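# Work through operating card steps 1-3, lever at HOLD

## Task

Carry out steps 1, 2 and 3 shown on the operating card, finishing with the lever in the HOLD position. The task fails if the UNDER or OVER light ever turns on, or if any control is pushed or pulled too forcefully for too long. The console is loose on the table, so it must not be noticeably lifted or tipped and then allowed to fall back. Everything must stay in its finished state without the robot holding it. At the end the gripper must release and the arm must move away. Nothing may be knocked or placed off the table.

## Robot and tools

Robot: a single six-joint FANUC CRX arm carrying a Robotiq two-finger gripper with a 140 mm stroke. There is only one arm, so each command row covers that arm plus its gripper.

Frames: positions printed in results are in the scene frame, in metres. The origin sits on the table surface directly under the arm base; +z is up, and +y is to the left when facing along +x. The base may be slightly tilted relative to the table. end_effector_position is the point midway between the closed finger pads (link pinch); orientation is given as end_effector_quat_wxyz. The reported hand position grows less accurate at long reach. The fingers extend along the gripper's +z axis and open and close along its y axis. Closed fingertips stick out about 33 mm past the pinch point, open ones about 9 mm, and closing pushes the tips roughly 24 mm further out, so keep that clearance above surfaces.

execute_actions takes "actions": a list holding either nothing, one action, or one wait, plus an optional "pictures" boolean. An empty list just reports the current state. An action is {"rows": [...], "steps": n} with n from 1 to 15 (default 15), each step being 1/30 s. Each row is used for one step; if rows run out, the last one repeats. A wait is {"steps": n} with n up to 300 and no rows; it returns once that many steps have elapsed since the previous result, counting your reply time.

Each row has exactly 9 numbers in this order: J1 waist, J2 shoulder, J3 elbow, J4 forearm roll, J5 wrist pitch, J6 wrist roll, then gripper position, gripper force_limit, gripper speed. The six joint values are absolute target angles in radians, in the same form as the Joint positions line, not offsets. Stated ranges: J1 -3.491 to 3.491, J2 -3.140 to 3.140, J3 -1.187 to 4.328, J4 -3.316 to 3.316, J5 -3.140 to 3.140, J6 -3.927 to 3.927. The true ends may differ by up to 0.010 rad. A call is rejected (nothing sent) if any target exceeds an end by more than 0.010 rad and is further out than the last reported angle. Targets past the real end are clipped there, and the result may then say "joint sent to its limit"; the absence of that line does not prove there is more room.

The three gripper values are absolute settings scaled to -1..1. position: +1 fully open (140 mm), about -0.8 pads touching, -1 closes until blocked. force_limit: about 14 N at -1, 60 N at 0, 107 N at +1 (for parts up to 40 mm wide). speed: roughly 30 mm/s at -1, 140 at 0, 250 at +1.

Motion limits: target speeds cap at 2.62 rad/s (waist, shoulder), 3.14 (elbow), 3.93 (wrist joints), with 0.5 s to accelerate, and joints are coordinated to arrive together. Each step's target stays within 0.805 rad (J1, J2), 0.966 (J3) or 1.21 (J4-J6) of the measured angle, and all targets are pulled back if they would put the hand more than 70 mm from where it is. Large moves therefore take several calls. Between calls the arm keeps heading for the last row sent until it nearly stops or a step is HELD.

Result lines: Joint positions and Joint velocities list the six joints in column order (rad, rad/s). object_status: 0 moving, 1 blocked while opening, 2 blocked while closing (a grip), 3 reached target or pads met. To grasp, send -1 and confirm status 2. Stopped fingers stay put until the position number changes by at least 0.01. To squeeze harder while at status 2, raise force_limit and switch position between -1 and -0.98. position_measured is in counts: 3 fully open, 230 pads meeting. HELD marks steps where part of your row was not sent. "joint command not followed" means the clearance check altered or blocked targets (mounts and posts count as arm). Flange force is the controller's estimate of outside force on the gripper, with noise, larger during acceleration; "no reading" means no estimate.

Faults to avoid: if contact torque hits a joint's load limit (150 N m for J1-J3, 37.6 for J4-J6, held weight included), or any outside force reaches 150 N, the arm halts for 10 s, drops the rest of the call and yields to the contact. Holding loads heats motors; a MOTOR HOT line warns before an OVER-TEMPERATURE FAULT brakes the arm. Work the console controls gently and briefly, never lever the loose console up, and watch the UNDER and OVER lights.

Cameras: cam_head_left and cam_head_right (896x504) and cam_wrist (504x504 fisheye). zoom_image takes "camera" (one of those names) and "region" [x0, y0, x1, y1] in that camera's pixels, top-left origin, at most 504 by 504, and returns a sharper crop of the latest image. show_instructions (no arguments) shows the reference pages such as the operating card. read_manual returns licence texts only. finished_scene takes "scene", the number of the current scene, and ends it irreversibly; call it only after the lever sits at HOLD, the gripper has opened and the arm has withdrawn.

Each tool is called after "Emit:" as name(argument=value, ...) on one line, values as JSON.

## Session

Emit:
show_instructions()

Emit:
execute_actions(actions=[])

Reference images for this scene: operating card.

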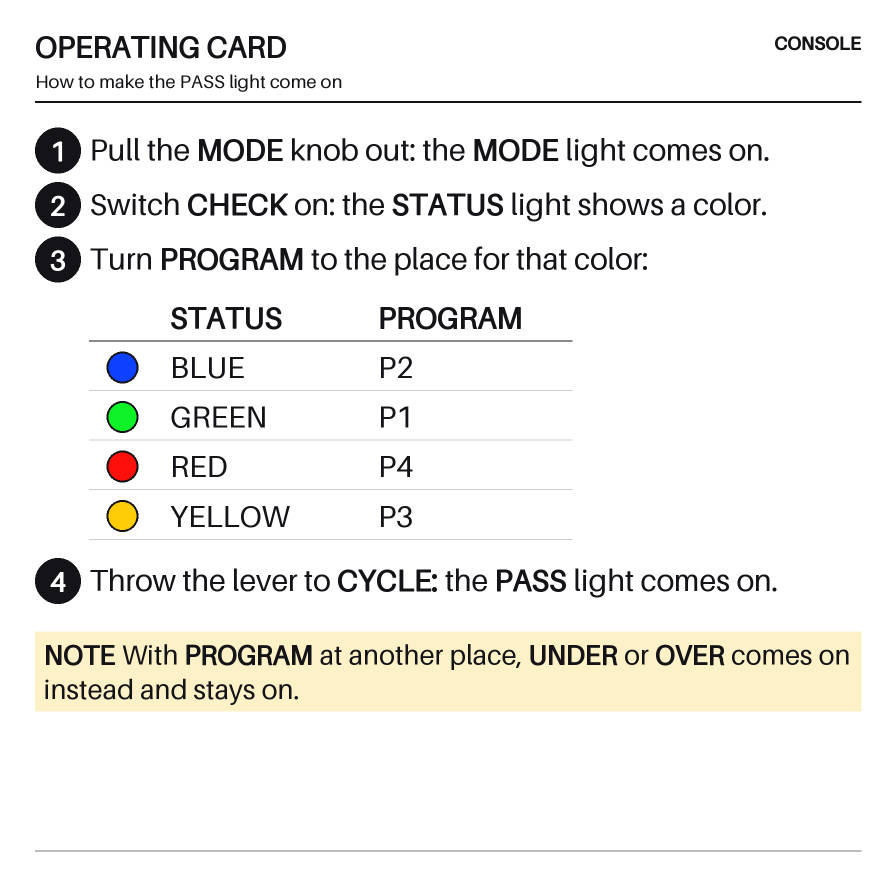

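Scene clock: 0.00 s of 7200.00 s.
end_effector_position=(+0.4702, +0.2121, +0.3491) position_measured=3 object_status=3 end_effector_quat_wxyz=(+0.040, -0.406, +0.913, -0.033)
Joint positions: [ 1.287  0.144 -0.753  1.114 -1.389 -2.674]
Joint velocities: [0.    0.    0.    0.001 0.001 0.001]
Flange force (N, the push that the arm receives, along the gripper's own x y z axes): no reading
camera_calibration (this result's frames):
cam_wrist: T_world_to_cam=[[-0.862551, 0.490187, -0.12539, 0.344638], [0.417184, 0.829231, 0.371931, -0.490132], [0.286293, 0.268499, -0.919752, 0.312241], [0, 0, 0, 1]] pos_world=[0.412351, 0.153659, 0.512695]

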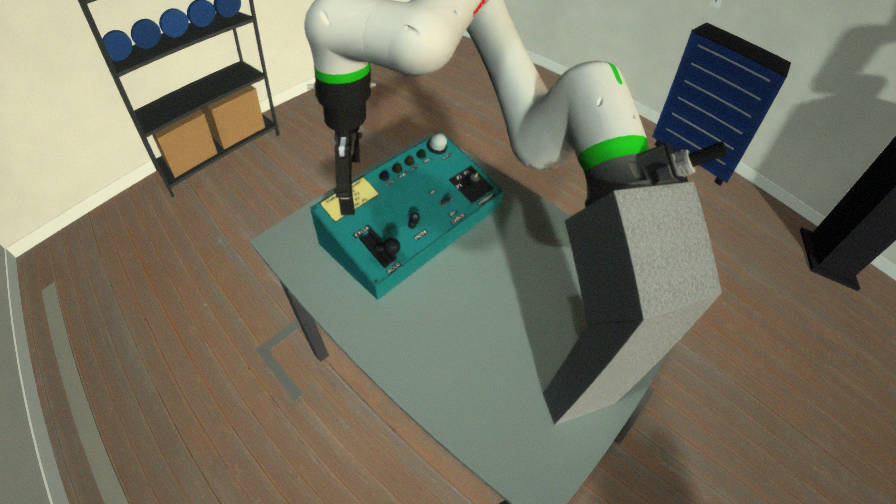

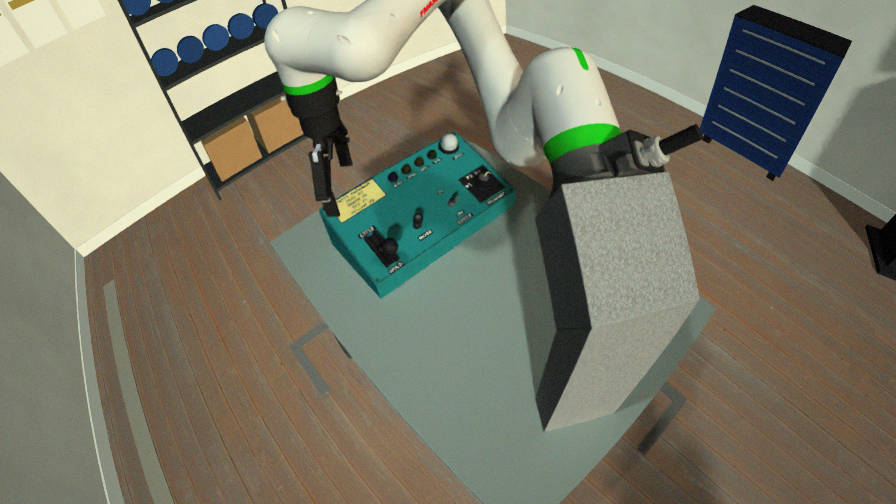

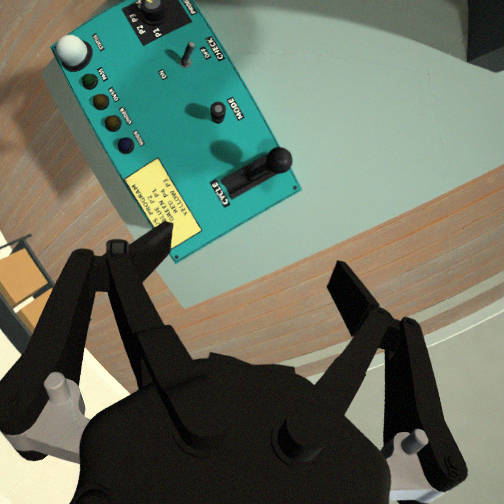

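Emit:
zoom_image(camera="cam_head_right", region=[320,110,520,300])

Emit:
zoom_image(camera="cam_head_left", region=[305,110,505,300])

Region (320, 110, 520, 300) of cam_head_right's 896x504 image, scaled by 2.520, with more detail than that image has; it fills the top 479 rows of this view, and the rest is white.

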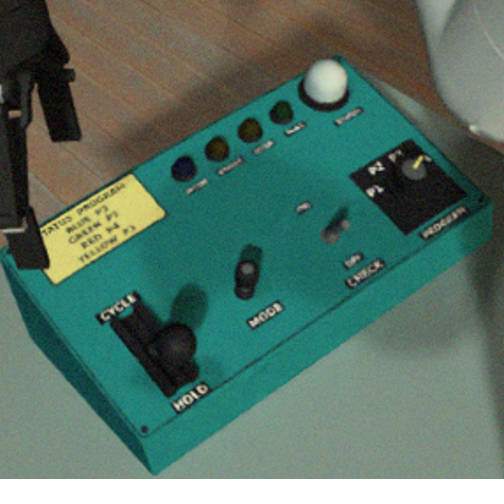

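Region (305, 110, 505, 300) of cam_head_left's 896x504 image, scaled by 2.520, with more detail than that image has; it fills the top 479 rows of this view, and the rest is white.

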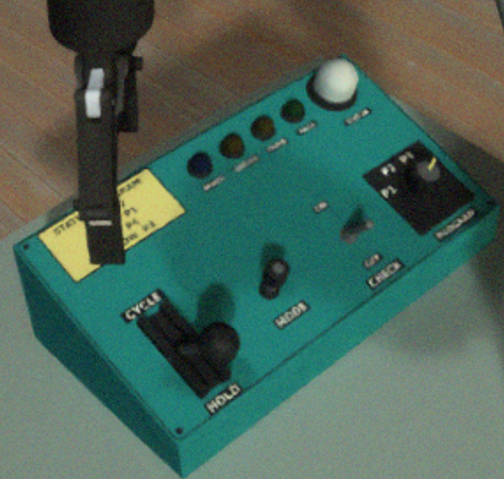

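Emit:
execute_actions(actions=[{"rows":[[1.1,-0.25,-0.745,-1.439,0.96,-0.056,-0.1,0,0]]}], pictures=false)

Emit:
execute_actions(actions=[{"steps":75}], pictures=false)

Emit:
execute_actions(actions=[{"rows":[[0.608,-0.176,-0.745,-1.439,0.96,-0.056,-0.1,0,0]]}], pictures=false)

Emit:
execute_actions(actions=[{"steps":25}])

Emit:
execute_actions(actions=[{"rows":[[0.525,-0.055,-0.702,-1.325,0.91,-0.164,-0.1,0,0]]}])

Scene clock: 24.97 s of 7200.00 s.
end_effector_position=(+0.3373, +0.2830, +0.3417) position_measured=106 object_status=0 end_effector_quat_wxyz=(-0.090, -0.450, +0.854, +0.246)
Joint positions: [ 1.227  0.017 -0.751  0.671 -0.947 -2.232]
Joint velocities: [-0.123 -0.255  0.005 -1.071  1.068  1.069]
Flange force (N, the push that the arm receives, along the gripper's own x y z axes): [5.0 -0.8 1.0]
Steps of this call (steps 1 to 90: nothing new was sent; then 21.47 s passed at rest; steps 91 to 105: all 15 steps of this action). Readings (joint positions | what the end effector reports):
91: [1.287 0.144 -0.753 1.113 -1.389 -2.674] | position_measured=3 object_status=0
92: [1.287 0.142 -0.753 1.107 -1.383 -2.668] | position_measured=8 object_status=0
94: [1.281 0.130 -0.753 1.069 -1.345 -2.630] | position_measured=23 object_status=0
98: [1.259 0.084 -0.752 0.924 -1.200 -2.485] | position_measured=53 object_status=0
105: the state above

Scene clock: 27.47 s of 7200.00 s.
end_effector_position=(+0.4936, +0.2134, +0.3572) position_measured=141 object_status=3 end_effector_quat_wxyz=(+0.293, -0.057, +0.932, +0.206)
Joint positions: [ 1.1   -0.25  -0.745 -1.439  0.96  -0.056]
Joint velocities: [ 0.    -0.     0.     0.     0.001  0.001]
Flange force (N, the push that the arm receives, along the gripper's own x y z axes): [5.3 -1.0 -5.4]
Steps of this call (steps 1 to 75: the robot went on to your last target). Readings (joint positions | what the end effector reports):
1: [1.223 0.008 -0.750 0.634 -0.910 -2.195] | position_measured=114 object_status=0
2: [1.219 0.000 -0.750 0.598 -0.874 -2.158] | position_measured=121 object_status=0
4: [1.211 -0.016 -0.750 0.524 -0.800 -2.085] | position_measured=137 object_status=0
8: [1.198 -0.045 -0.749 0.376 -0.652 -1.936] | position_measured=141 object_status=0
75: the state above
The arm was judged still, so your last target was given up. Only a new action makes it travel on or press farther. Fingers that are still opening or closing keep moving.

Scene clock: 27.97 s of 7200.00 s.
end_effector_position=(+0.4803, +0.1133, +0.2503) position_measured=141 object_status=3 end_effector_quat_wxyz=(+0.229, -0.026, +0.969, +0.088)
Joint positions: [ 0.816 -0.207 -0.745 -1.439  0.96  -0.056]
Joint velocities: [-0.673  0.103  0.001 -0.002  0.     0.   ]
Flange force (N, the push that the arm receives, along the gripper's own x y z axes): [-0.7 -10.3 -2.5]
Steps of this call (steps 1 to 15: all 15 steps of this action). Readings (joint positions | what the end effector reports):
1: [1.100 -0.250 -0.745 -1.439 0.960 -0.056] | position_measured=141 object_status=3
2: [1.095 -0.250 -0.745 -1.439 0.960 -0.056] | position_measured=141 object_status=3
4: [1.070 -0.245 -0.745 -1.439 0.960 -0.056] | position_measured=141 object_status=3
8: [0.976 -0.231 -0.745 -1.439 0.960 -0.056] | position_measured=141 object_status=3
15: the state above

Scene clock: 28.80 s of 7200.00 s.
end_effector_position=(+0.4528, +0.0294, +0.1887) position_measured=141 object_status=3 end_effector_quat_wxyz=(+0.175, -0.002, +0.985, +0.002)
Joint positions: [ 0.608 -0.176 -0.745 -1.439  0.96  -0.056]
Joint velocities: [-0.001  0.001 -0.     0.002 -0.     0.002]
Flange force (N, the push that the arm receives, along the gripper's own x y z axes): [0.9 -6.9 -1.4]
Steps of this call (steps 1 to 25: the robot went on to your last target). Readings (joint positions | what the end effector reports):
1: [0.793 -0.204 -0.745 -1.439 0.960 -0.056] | position_measured=141 object_status=3
2: [0.770 -0.200 -0.745 -1.439 0.960 -0.056] | position_measured=141 object_status=3
4: [0.724 -0.193 -0.745 -1.439 0.960 -0.056] | position_measured=141 object_status=3
8: [0.643 -0.181 -0.745 -1.439 0.960 -0.056] | position_measured=141 object_status=3
25: the state above
camera_calibration (this result's frames):
cam_wrist: T_world_to_cam=[[-0.200032, 0.975162, -0.095114, 0.0790523], [0.733238, 0.213379, 0.645625, -0.448402], [0.649885, 0.0594044, -0.757708, 0.0296627], [0, 0, 0, 1]] pos_world=[0.325321, 0.0168286, 0.319494]

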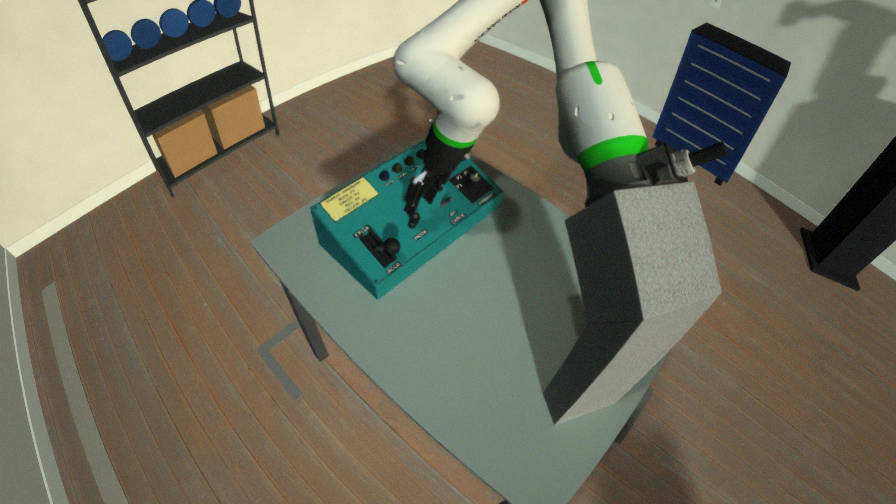

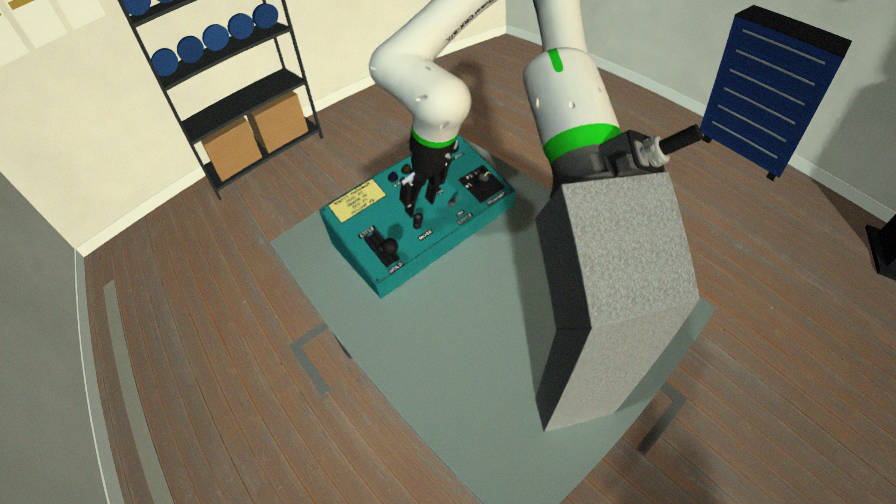

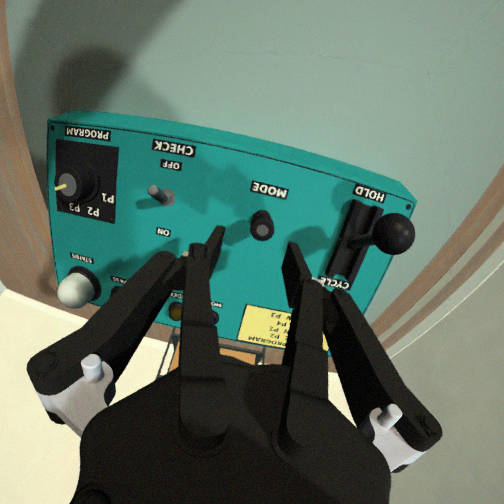

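Scene clock: 29.30 s of 7200.00 s.
end_effector_position=(+0.4624, +0.0288, +0.1476) position_measured=141 object_status=3 end_effector_quat_wxyz=(+0.176, -0.003, +0.984, +0.000)
Joint positions: [ 0.525 -0.056 -0.702 -1.325  0.91  -0.164]
Joint velocities: [-0.004  0.006  0.002  0.006 -0.    -0.005]
Flange force (N, the push that the arm receives, along the gripper's own x y z axes): [0.4 -9.7 -7.2]
Steps of this call (steps 1 to 15: all 15 steps of this action). Readings (joint positions | what the end effector reports):
1: [0.608 -0.176 -0.745 -1.439 0.960 -0.056] | position_measured=141 object_status=3
2: [0.605 -0.172 -0.744 -1.435 0.959 -0.059] | position_measured=141 object_status=3
4: [0.588 -0.147 -0.735 -1.411 0.948 -0.082] | position_measured=141 object_status=3
8: [0.538 -0.073 -0.709 -1.343 0.918 -0.147] | position_measured=141 object_status=3
15: the state above
camera_calibration (this result's frames):
cam_wrist: T_world_to_cam=[[-0.202224, 0.974373, -0.0985002, 0.0792788], [0.732241, 0.217223, 0.645475, -0.428434], [0.65033, 0.0584048, -0.757404, -0.00793327], [0, 0, 0, 1]] pos_world=[0.334909, 0.0162821, 0.278344]

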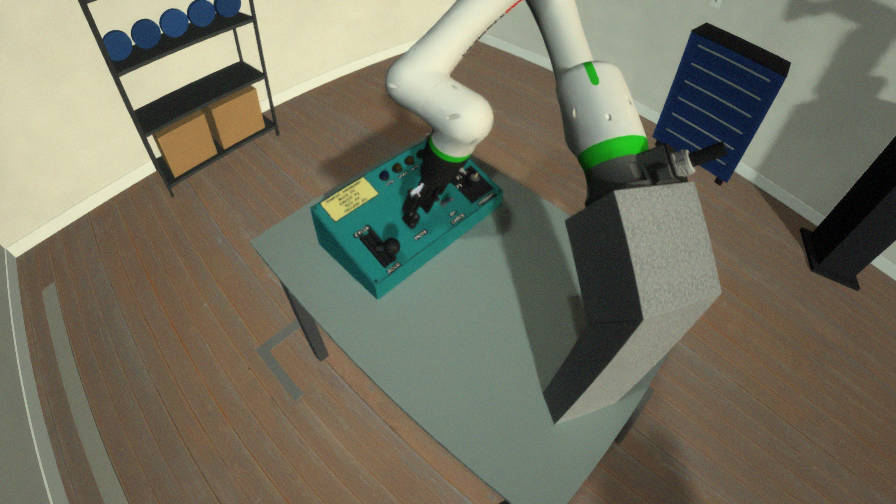

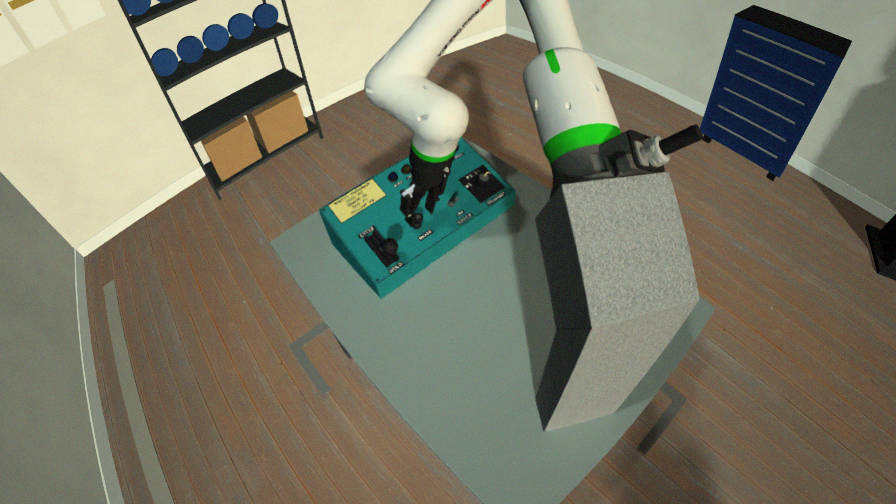

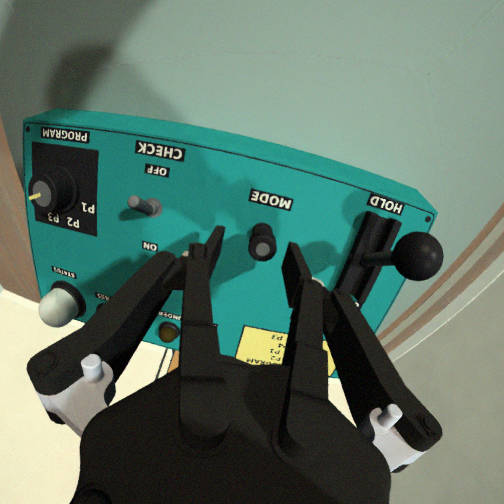

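Emit:
execute_actions(actions=[{"rows":[[0.501,0.002,-0.683,-1.277,0.89,-0.21,-0.2,-0.3,0]]}])

Emit:
execute_actions(actions=[{"rows":[[0.501,0.002,-0.683,-1.277,0.89,-0.21,-1,-0.3,-0.3]]}], pictures=false)

Emit:
execute_actions(actions=[{"rows":[[0.520,-0.027,-0.694,-1.304,0.901,-0.184,-1,-0.3,-0.3]]}])

Scene clock: 36.23 s of 7200.00 s.
end_effector_position=(+0.4638, +0.0350, +0.1301) position_measured=154 object_status=3 end_effector_quat_wxyz=(+0.175, -0.008, +0.985, +0.006)
Joint positions: [ 0.501  0.002 -0.683 -1.277  0.89  -0.21 ]
Joint velocities: [-0.002  0.002  0.001  0.002 -0.001 -0.001]
Flange force (N, the push that the arm receives, along the gripper's own x y z axes): [5.9 0.7 1.6]
Steps of this call (steps 1 to 15: the robot went on to your last target; steps 16 to 90: nothing new was sent; then 3.43 s passed at rest; steps 91 to 105: all 15 steps of this action). Readings (joint positions | what the end effector reports):
91: [0.525 -0.055 -0.702 -1.325 0.910 -0.164] | position_measured=141 object_status=0
92: [0.523 -0.051 -0.701 -1.321 0.908 -0.168] | position_measured=146 object_status=0
94: [0.514 -0.028 -0.693 -1.303 0.901 -0.186] | position_measured=154 object_status=0
98: [0.503 -0.002 -0.684 -1.280 0.891 -0.207] | position_measured=154 object_status=0
105: the state above
camera_calibration (this result's frames):
cam_wrist: T_world_to_cam=[[-0.213017, 0.972912, -0.0898123, 0.0756694], [0.731299, 0.219722, 0.645696, -0.419185], [0.647939, 0.0718644, -0.758295, -0.0216793], [0, 0, 0, 1]] pos_world=[0.336715, 0.0200425, 0.261023]

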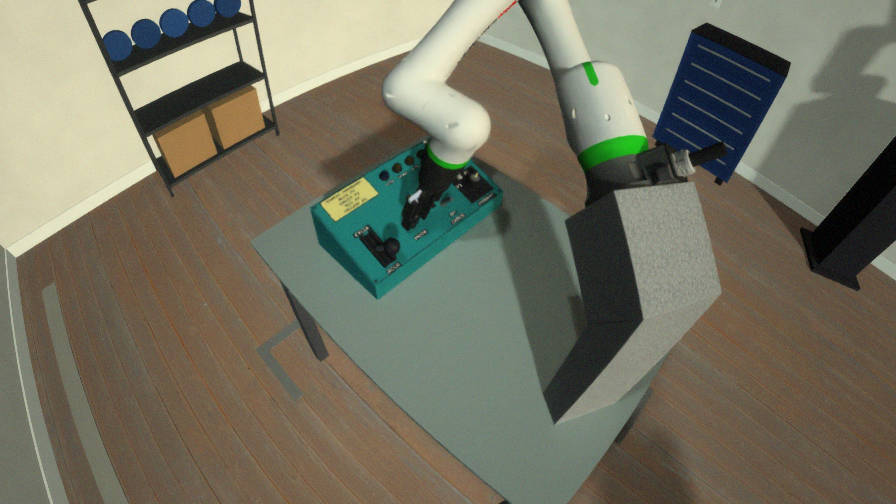

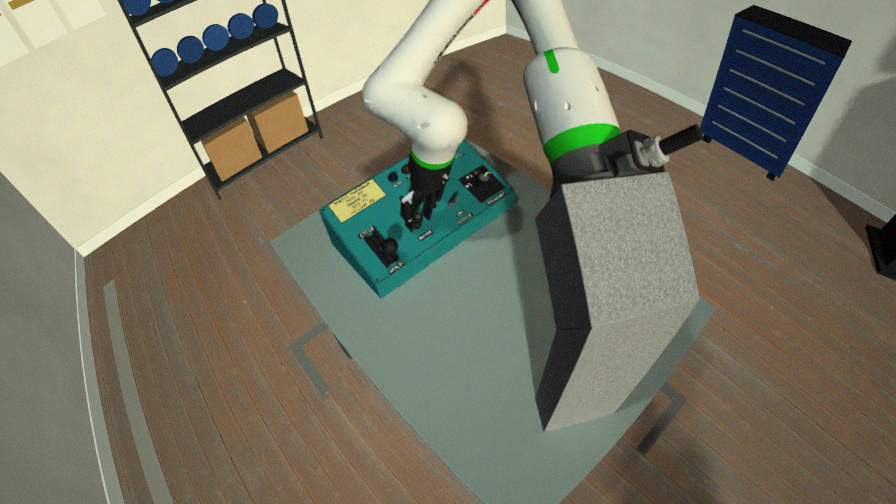

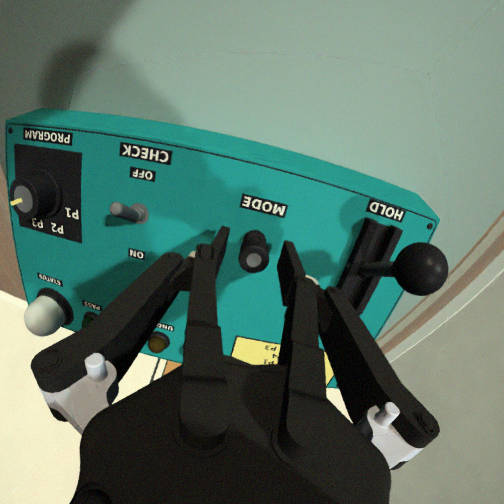

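Scene clock: 36.73 s of 7200.00 s.
end_effector_position=(+0.4638, +0.0351, +0.1301) position_measured=196 object_status=2 end_effector_quat_wxyz=(+0.175, -0.008, +0.985, +0.006)
Joint positions: [ 0.501  0.002 -0.683 -1.277  0.89  -0.21 ]
Joint velocities: [ 0.001  0.003 -0.    -0.001  0.001 -0.   ]
Flange force (N, the push that the arm receives, along the gripper's own x y z axes): [0.3 2.9 -14.9]
Steps of this call (steps 1 to 15: all 15 steps of this action). Readings (joint positions | what the end effector reports):
1: [0.501 0.002 -0.683 -1.277 0.890 -0.210] | position_measured=154 object_status=0
2: [0.501 0.002 -0.683 -1.277 0.890 -0.210] | position_measured=158 object_status=0
4: [0.501 0.002 -0.683 -1.277 0.890 -0.210] | position_measured=169 object_status=0
8: [0.501 0.002 -0.683 -1.277 0.890 -0.210] | position_measured=192 object_status=0
15: the state above

Scene clock: 37.23 s of 7200.00 s.
end_effector_position=(+0.4626, +0.0348, +0.1405) position_measured=196 object_status=2 end_effector_quat_wxyz=(+0.175, -0.008, +0.984, +0.005)
Joint positions: [ 0.52  -0.027 -0.694 -1.304  0.901 -0.184]
Joint velocities: [ 0.001 -0.002 -0.     0.001 -0.001  0.001]
Flange force (N, the push that the arm receives, along the gripper's own x y z axes): [37.5 3.8 -9.7]
Steps of this call (steps 1 to 15: all 15 steps of this action). Readings (joint positions | what the end effector reports):
1: [0.501 0.002 -0.683 -1.277 0.890 -0.210] | position_measured=196 object_status=2
2: [0.503 -0.001 -0.684 -1.280 0.891 -0.207] | position_measured=196 object_status=2
4: [0.512 -0.015 -0.689 -1.293 0.896 -0.195] | position_measured=196 object_status=2
8: [0.519 -0.025 -0.693 -1.303 0.900 -0.186] | position_measured=196 object_status=2
15: the state above
camera_calibration (this result's frames):
cam_wrist: T_world_to_cam=[[-0.212314, 0.972927, -0.0913035, 0.0764158], [0.730304, 0.220058, 0.646707, -0.424637], [0.649291, 0.0706256, -0.757254, -0.013791], [0, 0, 0, 1]] pos_world=[0.335293, 0.0200718, 0.27115]

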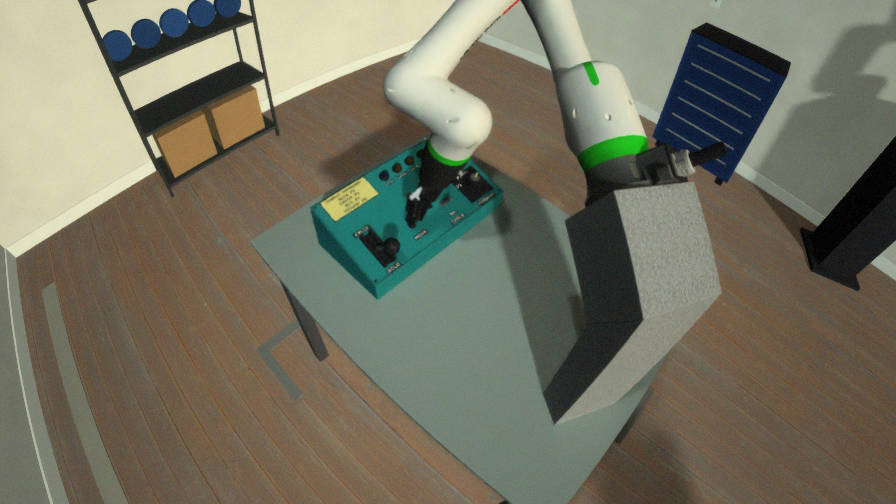

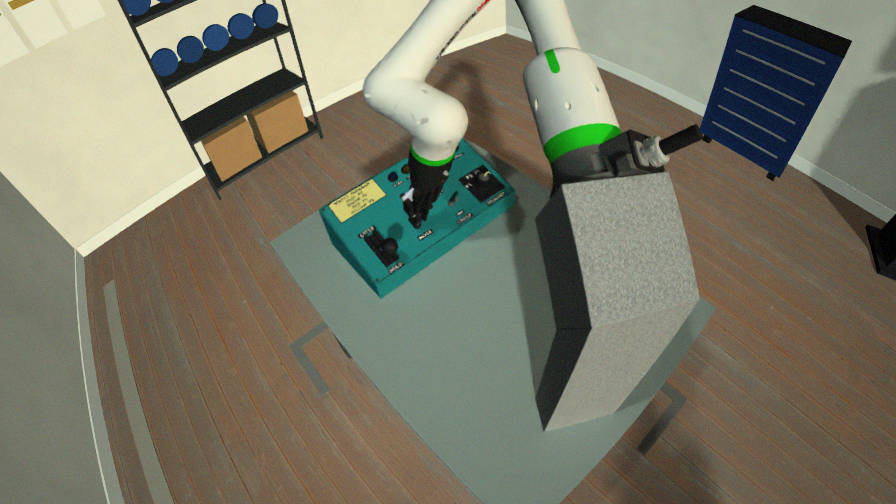

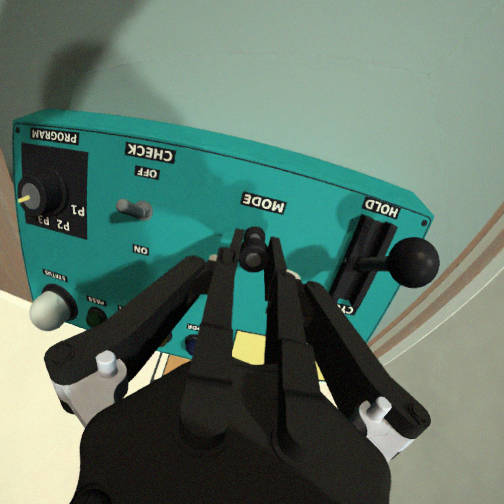

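Emit:
execute_actions(actions=[{"rows":[[0.528,-0.039,-0.7015,-1.315,0.906,-0.173,-1,-0.3,-0.3]]}])

Scene clock: 42.73 s of 7200.00 s.
end_effector_position=(+0.4604, +0.0344, +0.1446) position_measured=196 object_status=2 end_effector_quat_wxyz=(+0.175, -0.009, +0.985, +0.005)
Joint positions: [ 0.528 -0.039 -0.701 -1.315  0.906 -0.173]
Joint velocities: [ 0.    -0.001 -0.001 -0.001  0.     0.002]
Flange force (N, the push that the arm receives, along the gripper's own x y z axes): [27.0 16.4 -2.8]
Steps of this call (steps 1 to 15: the robot went on to your last target; steps 16 to 90: nothing new was sent; then 2.00 s passed at rest; steps 91 to 105: all 15 steps of this action). Readings (joint positions | what the end effector reports):
91: [0.520 -0.027 -0.694 -1.304 0.901 -0.184] | position_measured=196 object_status=2
92: [0.522 -0.030 -0.696 -1.306 0.902 -0.181] | position_measured=196 object_status=2
94: [0.525 -0.035 -0.699 -1.311 0.904 -0.177] | position_measured=196 object_status=2
98: [0.528 -0.038 -0.701 -1.314 0.906 -0.174] | position_measured=196 object_status=2
105: the state above
camera_calibration (this result's frames):
cam_wrist: T_world_to_cam=[[-0.214642, 0.972324, -0.0922806, 0.0779239], [0.730253, 0.222507, 0.645927, -0.425532], [0.648583, 0.0712547, -0.757801, -0.00876048], [0, 0, 0, 1]] pos_world=[0.333153, 0.019541, 0.275414]

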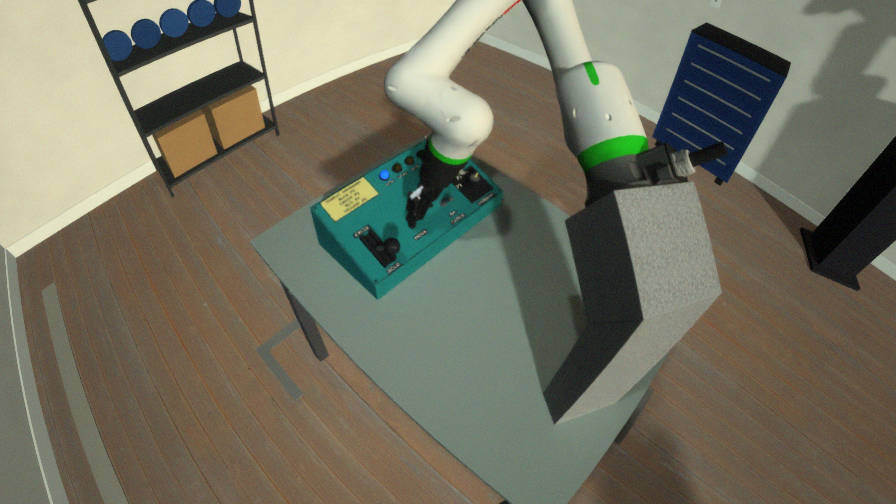

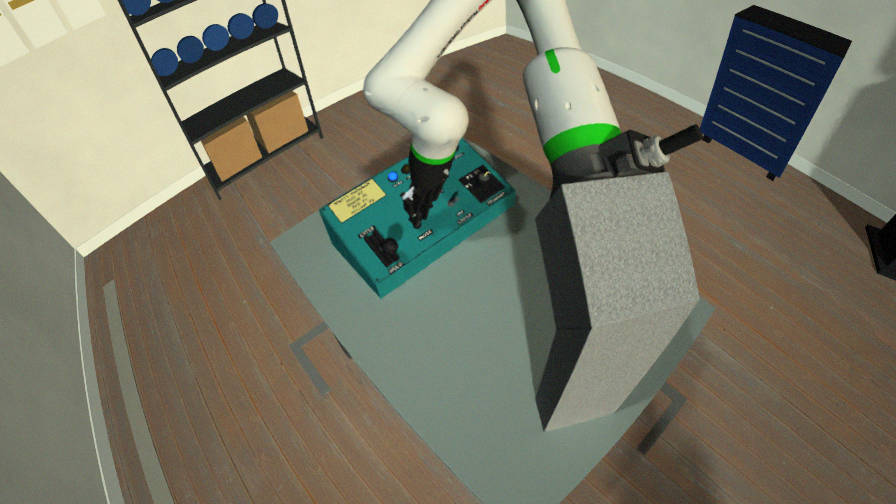

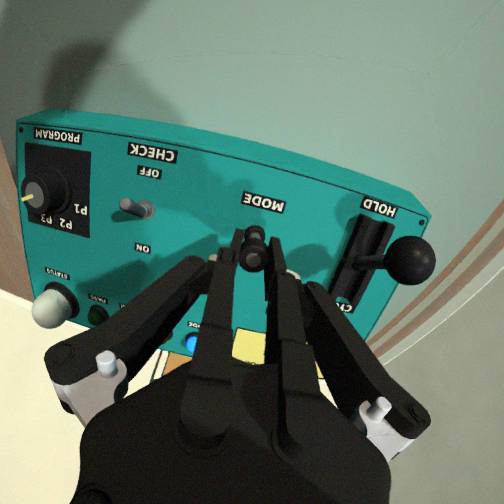

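Emit:
execute_actions(actions=[{"rows":[[0.528,-0.039,-0.7015,-1.315,0.906,-0.173,-0.2,-0.3,0]],"steps":9}], pictures=false)

Emit:
execute_actions(actions=[{"rows":[[0.64,-0.2,-0.765,-1.47,0.97,-0.056,-0.2,0,0]]}], pictures=false)

Emit:
execute_actions(actions=[{"rows":[[0.36,-0.32,-1.06,-0.88,0.78,-2.08,-1,0,0]]}], pictures=false)

Emit:
execute_actions(actions=[{"steps":18}], pictures=false)

Emit:
execute_actions(actions=[{"rows":[[0.27,-0.235,-1.0,-0.88,0.78,-2.08,-1,0,0]]}])

Emit:
execute_actions(actions=[{"rows":[[0.285,-0.25,-0.945,-0.88,0.78,-2.08,-1,0,0]]}])

Scene clock: 53.90 s of 7200.00 s.
end_effector_position=(+0.4605, +0.0343, +0.1447) position_measured=154 object_status=0 end_effector_quat_wxyz=(+0.175, -0.009, +0.984, +0.004)
Joint positions: [ 0.528 -0.039 -0.702 -1.315  0.906 -0.173]
Joint velocities: [-0.002 -0.    -0.001 -0.004 -0.002  0.   ]
Flange force (N, the push that the arm receives, along the gripper's own x y z axes): [5.2 -5.2 -2.9]
Steps of this call (steps 1 to 15: the robot went on to your last target; steps 16 to 90: nothing new was sent; then 7.87 s passed at rest; steps 91 to 99: all 9 steps of this action). Readings (joint positions | what the end effector reports):
91: [0.528 -0.039 -0.702 -1.315 0.906 -0.173] | position_measured=196 object_status=0
92: [0.528 -0.039 -0.702 -1.315 0.907 -0.173] | position_measured=196 object_status=0
94: [0.528 -0.039 -0.702 -1.315 0.907 -0.173] | position_measured=176 object_status=0
98: [0.528 -0.039 -0.701 -1.315 0.906 -0.173] | position_measured=154 object_status=0
99: the state above

Scene clock: 54.40 s of 7200.00 s.
end_effector_position=(+0.4419, +0.0361, +0.1984) position_measured=154 object_status=3 end_effector_quat_wxyz=(+0.171, +0.003, +0.985, +0.011)
Joint positions: [ 0.64  -0.199 -0.765 -1.469  0.97  -0.056]
Joint velocities: [ 0.006 -0.009 -0.003 -0.009  0.003  0.005]
Flange force (N, the push that the arm receives, along the gripper's own x y z axes): [2.0 -4.7 -1.2]
Steps of this call (steps 1 to 15: all 15 steps of this action). Readings (joint positions | what the end effector reports):
1: [0.528 -0.039 -0.702 -1.315 0.906 -0.173] | position_measured=154 object_status=0
2: [0.531 -0.043 -0.703 -1.319 0.907 -0.170] | position_measured=154 object_status=0
4: [0.549 -0.068 -0.713 -1.343 0.917 -0.151] | position_measured=154 object_status=0
8: [0.613 -0.161 -0.750 -1.432 0.954 -0.084] | position_measured=154 object_status=3
15: the state above

Scene clock: 54.90 s of 7200.00 s.
end_effector_position=(+0.4287, -0.0288, +0.1669) position_measured=233 object_status=0 end_effector_quat_wxyz=(+0.209, +0.287, +0.930, +0.094)
Joint positions: [ 0.467 -0.274 -0.946 -1.106  0.85  -0.925]
Joint velocities: [-0.437 -0.188 -0.467  0.923 -0.285 -3.382]
Flange force (N, the push that the arm receives, along the gripper's own x y z axes): no reading
Steps of this call (steps 1 to 15: all 15 steps of this action). Readings (joint positions | what the end effector reports):
1: [0.640 -0.200 -0.765 -1.469 0.970 -0.056] | position_measured=154 object_status=0
2: [0.638 -0.200 -0.767 -1.467 0.969 -0.062] | position_measured=159 object_status=0
4: [0.629 -0.205 -0.776 -1.447 0.961 -0.100] | position_measured=174 object_status=0
8: [0.586 -0.223 -0.820 -1.359 0.930 -0.280] | position_measured=204 object_status=0
15: the state above

Scene clock: 55.50 s of 7200.00 s.
end_effector_position=(+0.4040, -0.0542, +0.1580) position_measured=233 object_status=3 end_effector_quat_wxyz=(+0.131, +0.681, +0.690, +0.208)
Joint positions: [ 0.36  -0.32  -1.06  -0.88   0.78  -2.079]
Joint velocities: [ 0.     0.    -0.001  0.002  0.001 -0.013]
Flange force (N, the push that the arm receives, along the gripper's own x y z axes): no reading
Steps of this call (steps 1 to 18: the robot went on to your last target). Readings (joint positions | what the end effector reports):
1: [0.452 -0.280 -0.961 -1.076 0.841 -1.040] | position_measured=233 object_status=0
2: [0.439 -0.286 -0.976 -1.048 0.832 -1.154] | position_measured=233 object_status=3
4: [0.416 -0.296 -1.000 -0.999 0.817 -1.372] | position_measured=233 object_status=3
8: [0.382 -0.310 -1.036 -0.927 0.795 -1.734] | position_measured=233 object_status=3
18: the state above

Scene clock: 56.00 s of 7200.00 s.
end_effector_position=(+0.3995, -0.0819, +0.1315) position_measured=233 object_status=3 end_effector_quat_wxyz=(+0.136, +0.692, +0.690, +0.163)
Joint positions: [ 0.27  -0.235 -1.    -0.88   0.78  -2.08 ]
Joint velocities: [-0.003  0.004  0.003 -0.    -0.    -0.   ]
Flange force (N, the push that the arm receives, along the gripper's own x y z axes): no reading
Steps of this call (steps 1 to 15: all 15 steps of this action). Readings (joint positions | what the end effector reports):
1: [0.360 -0.320 -1.060 -0.880 0.780 -2.080] | position_measured=233 object_status=3
2: [0.355 -0.316 -1.057 -0.880 0.780 -2.080] | position_measured=233 object_status=3
4: [0.330 -0.293 -1.040 -0.880 0.780 -2.080] | position_measured=233 object_status=3
8: [0.279 -0.243 -1.006 -0.880 0.780 -2.080] | position_measured=233 object_status=3
15: the state above
camera_calibration (this result's frames):
cam_wrist: T_world_to_cam=[[0.89798, 0.206876, 0.388374, -0.393635], [0.0518989, -0.926227, 0.373377, -0.133921], [0.436965, -0.315129, -0.84247, 0.0930885], [0, 0, 0, 1]] pos_world=[0.31975, -0.013273, 0.281305]

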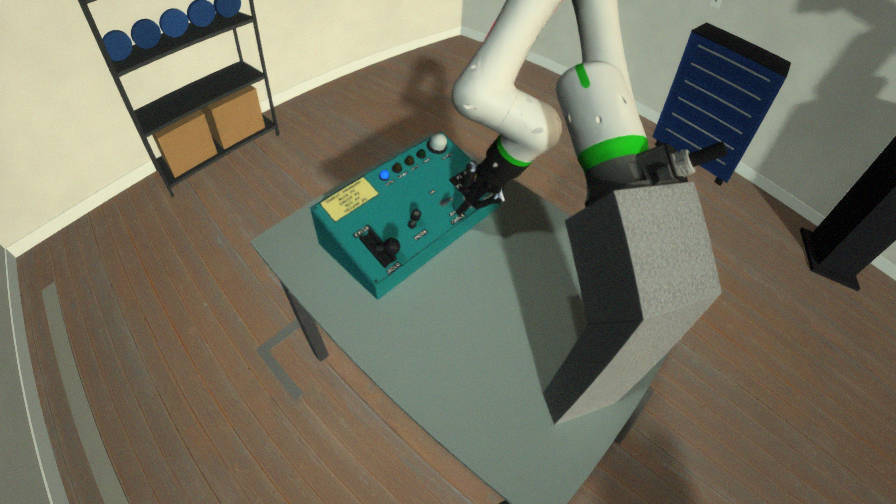

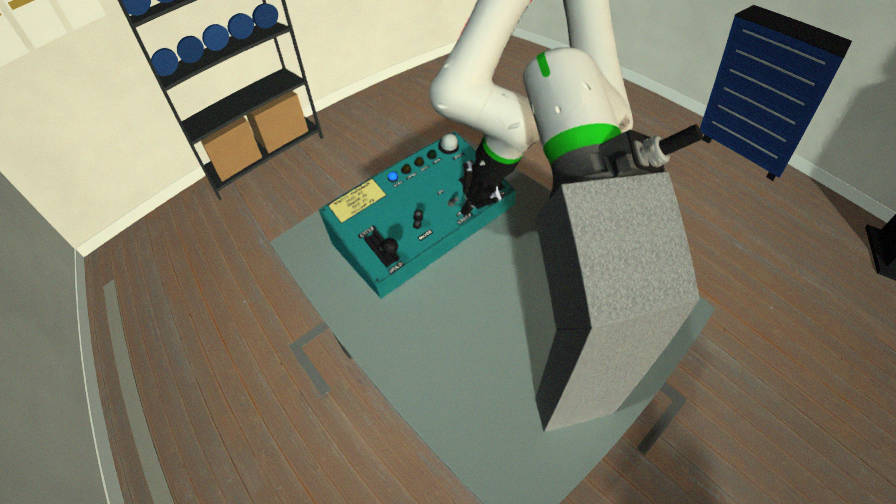

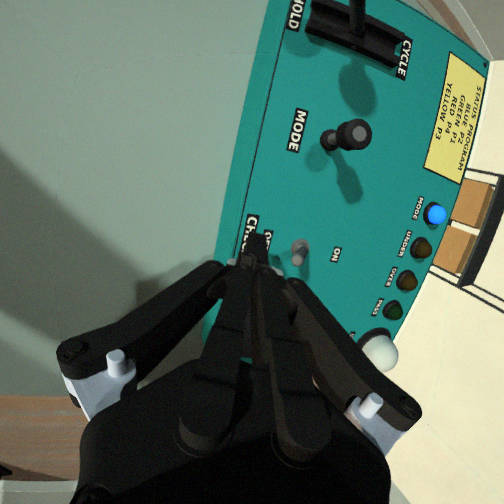

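Scene clock: 56.50 s of 7200.00 s.
end_effector_position=(+0.4449, -0.0812, +0.1387) position_measured=233 object_status=3 end_effector_quat_wxyz=(+0.156, +0.701, +0.671, +0.184)
Joint positions: [ 0.285 -0.25  -0.945 -0.88   0.78  -2.08 ]
Joint velocities: [-0.002 -0.002  0.003 -0.    -0.    -0.001]
Flange force (N, the push that the arm receives, along the gripper's own x y z axes): no reading
Steps of this call (steps 1 to 15: all 15 steps of this action). Readings (joint positions | what the end effector reports):
1: [0.270 -0.235 -1.000 -0.880 0.780 -2.080] | position_measured=233 object_status=3
2: [0.271 -0.236 -0.995 -0.880 0.780 -2.080] | position_measured=233 object_status=3
4: [0.278 -0.243 -0.971 -0.880 0.780 -2.080] | position_measured=233 object_status=3
8: [0.284 -0.249 -0.949 -0.880 0.780 -2.080] | position_measured=233 object_status=3
15: the state above
camera_calibration (this result's frames):
cam_wrist: T_world_to_cam=[[0.880252, 0.169796, 0.443087, -0.44008], [-0.00520993, -0.930269, 0.366841, -0.112422], [0.474478, -0.325221, -0.817987, 0.0586084], [0, 0, 0, 1]] pos_world=[0.358987, -0.0107985, 0.284176]

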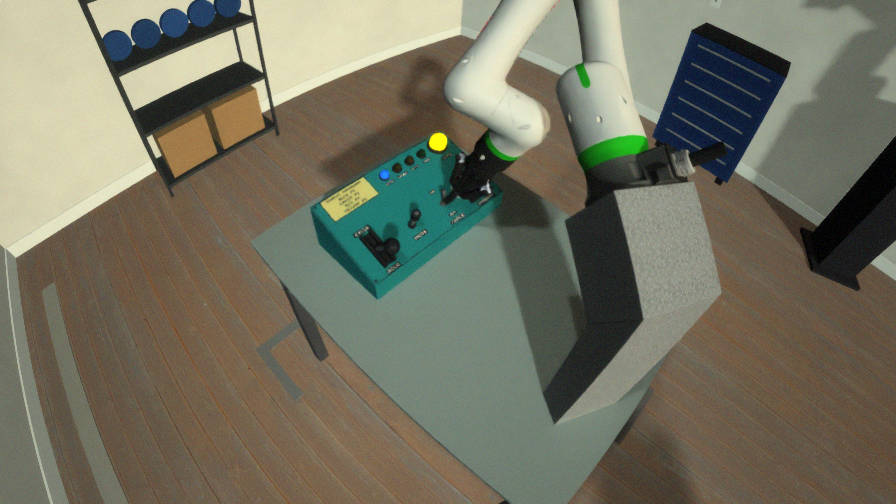

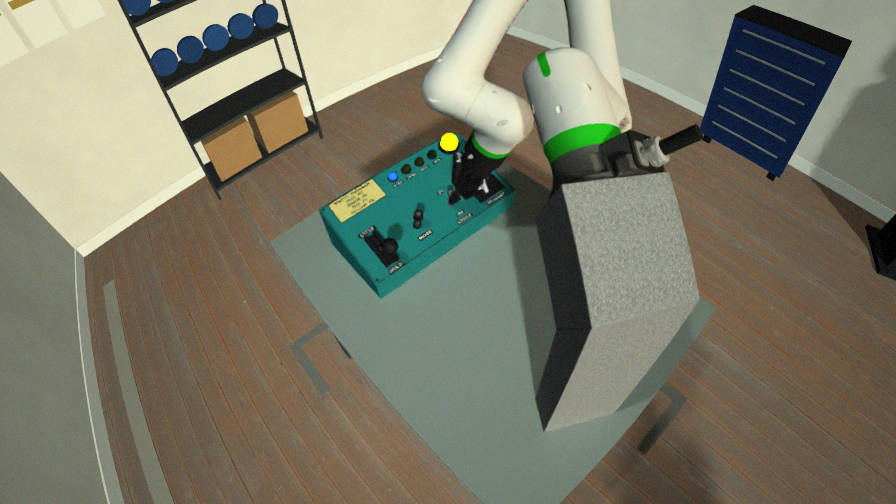

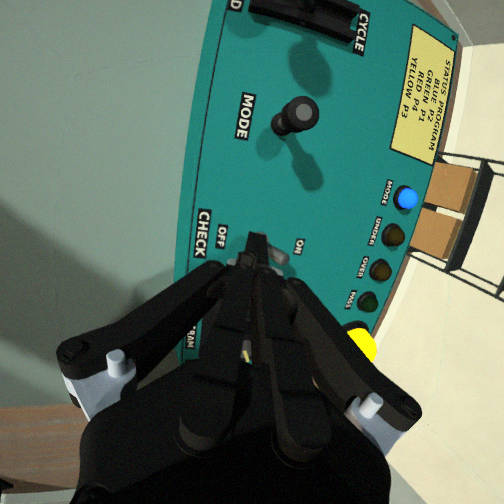

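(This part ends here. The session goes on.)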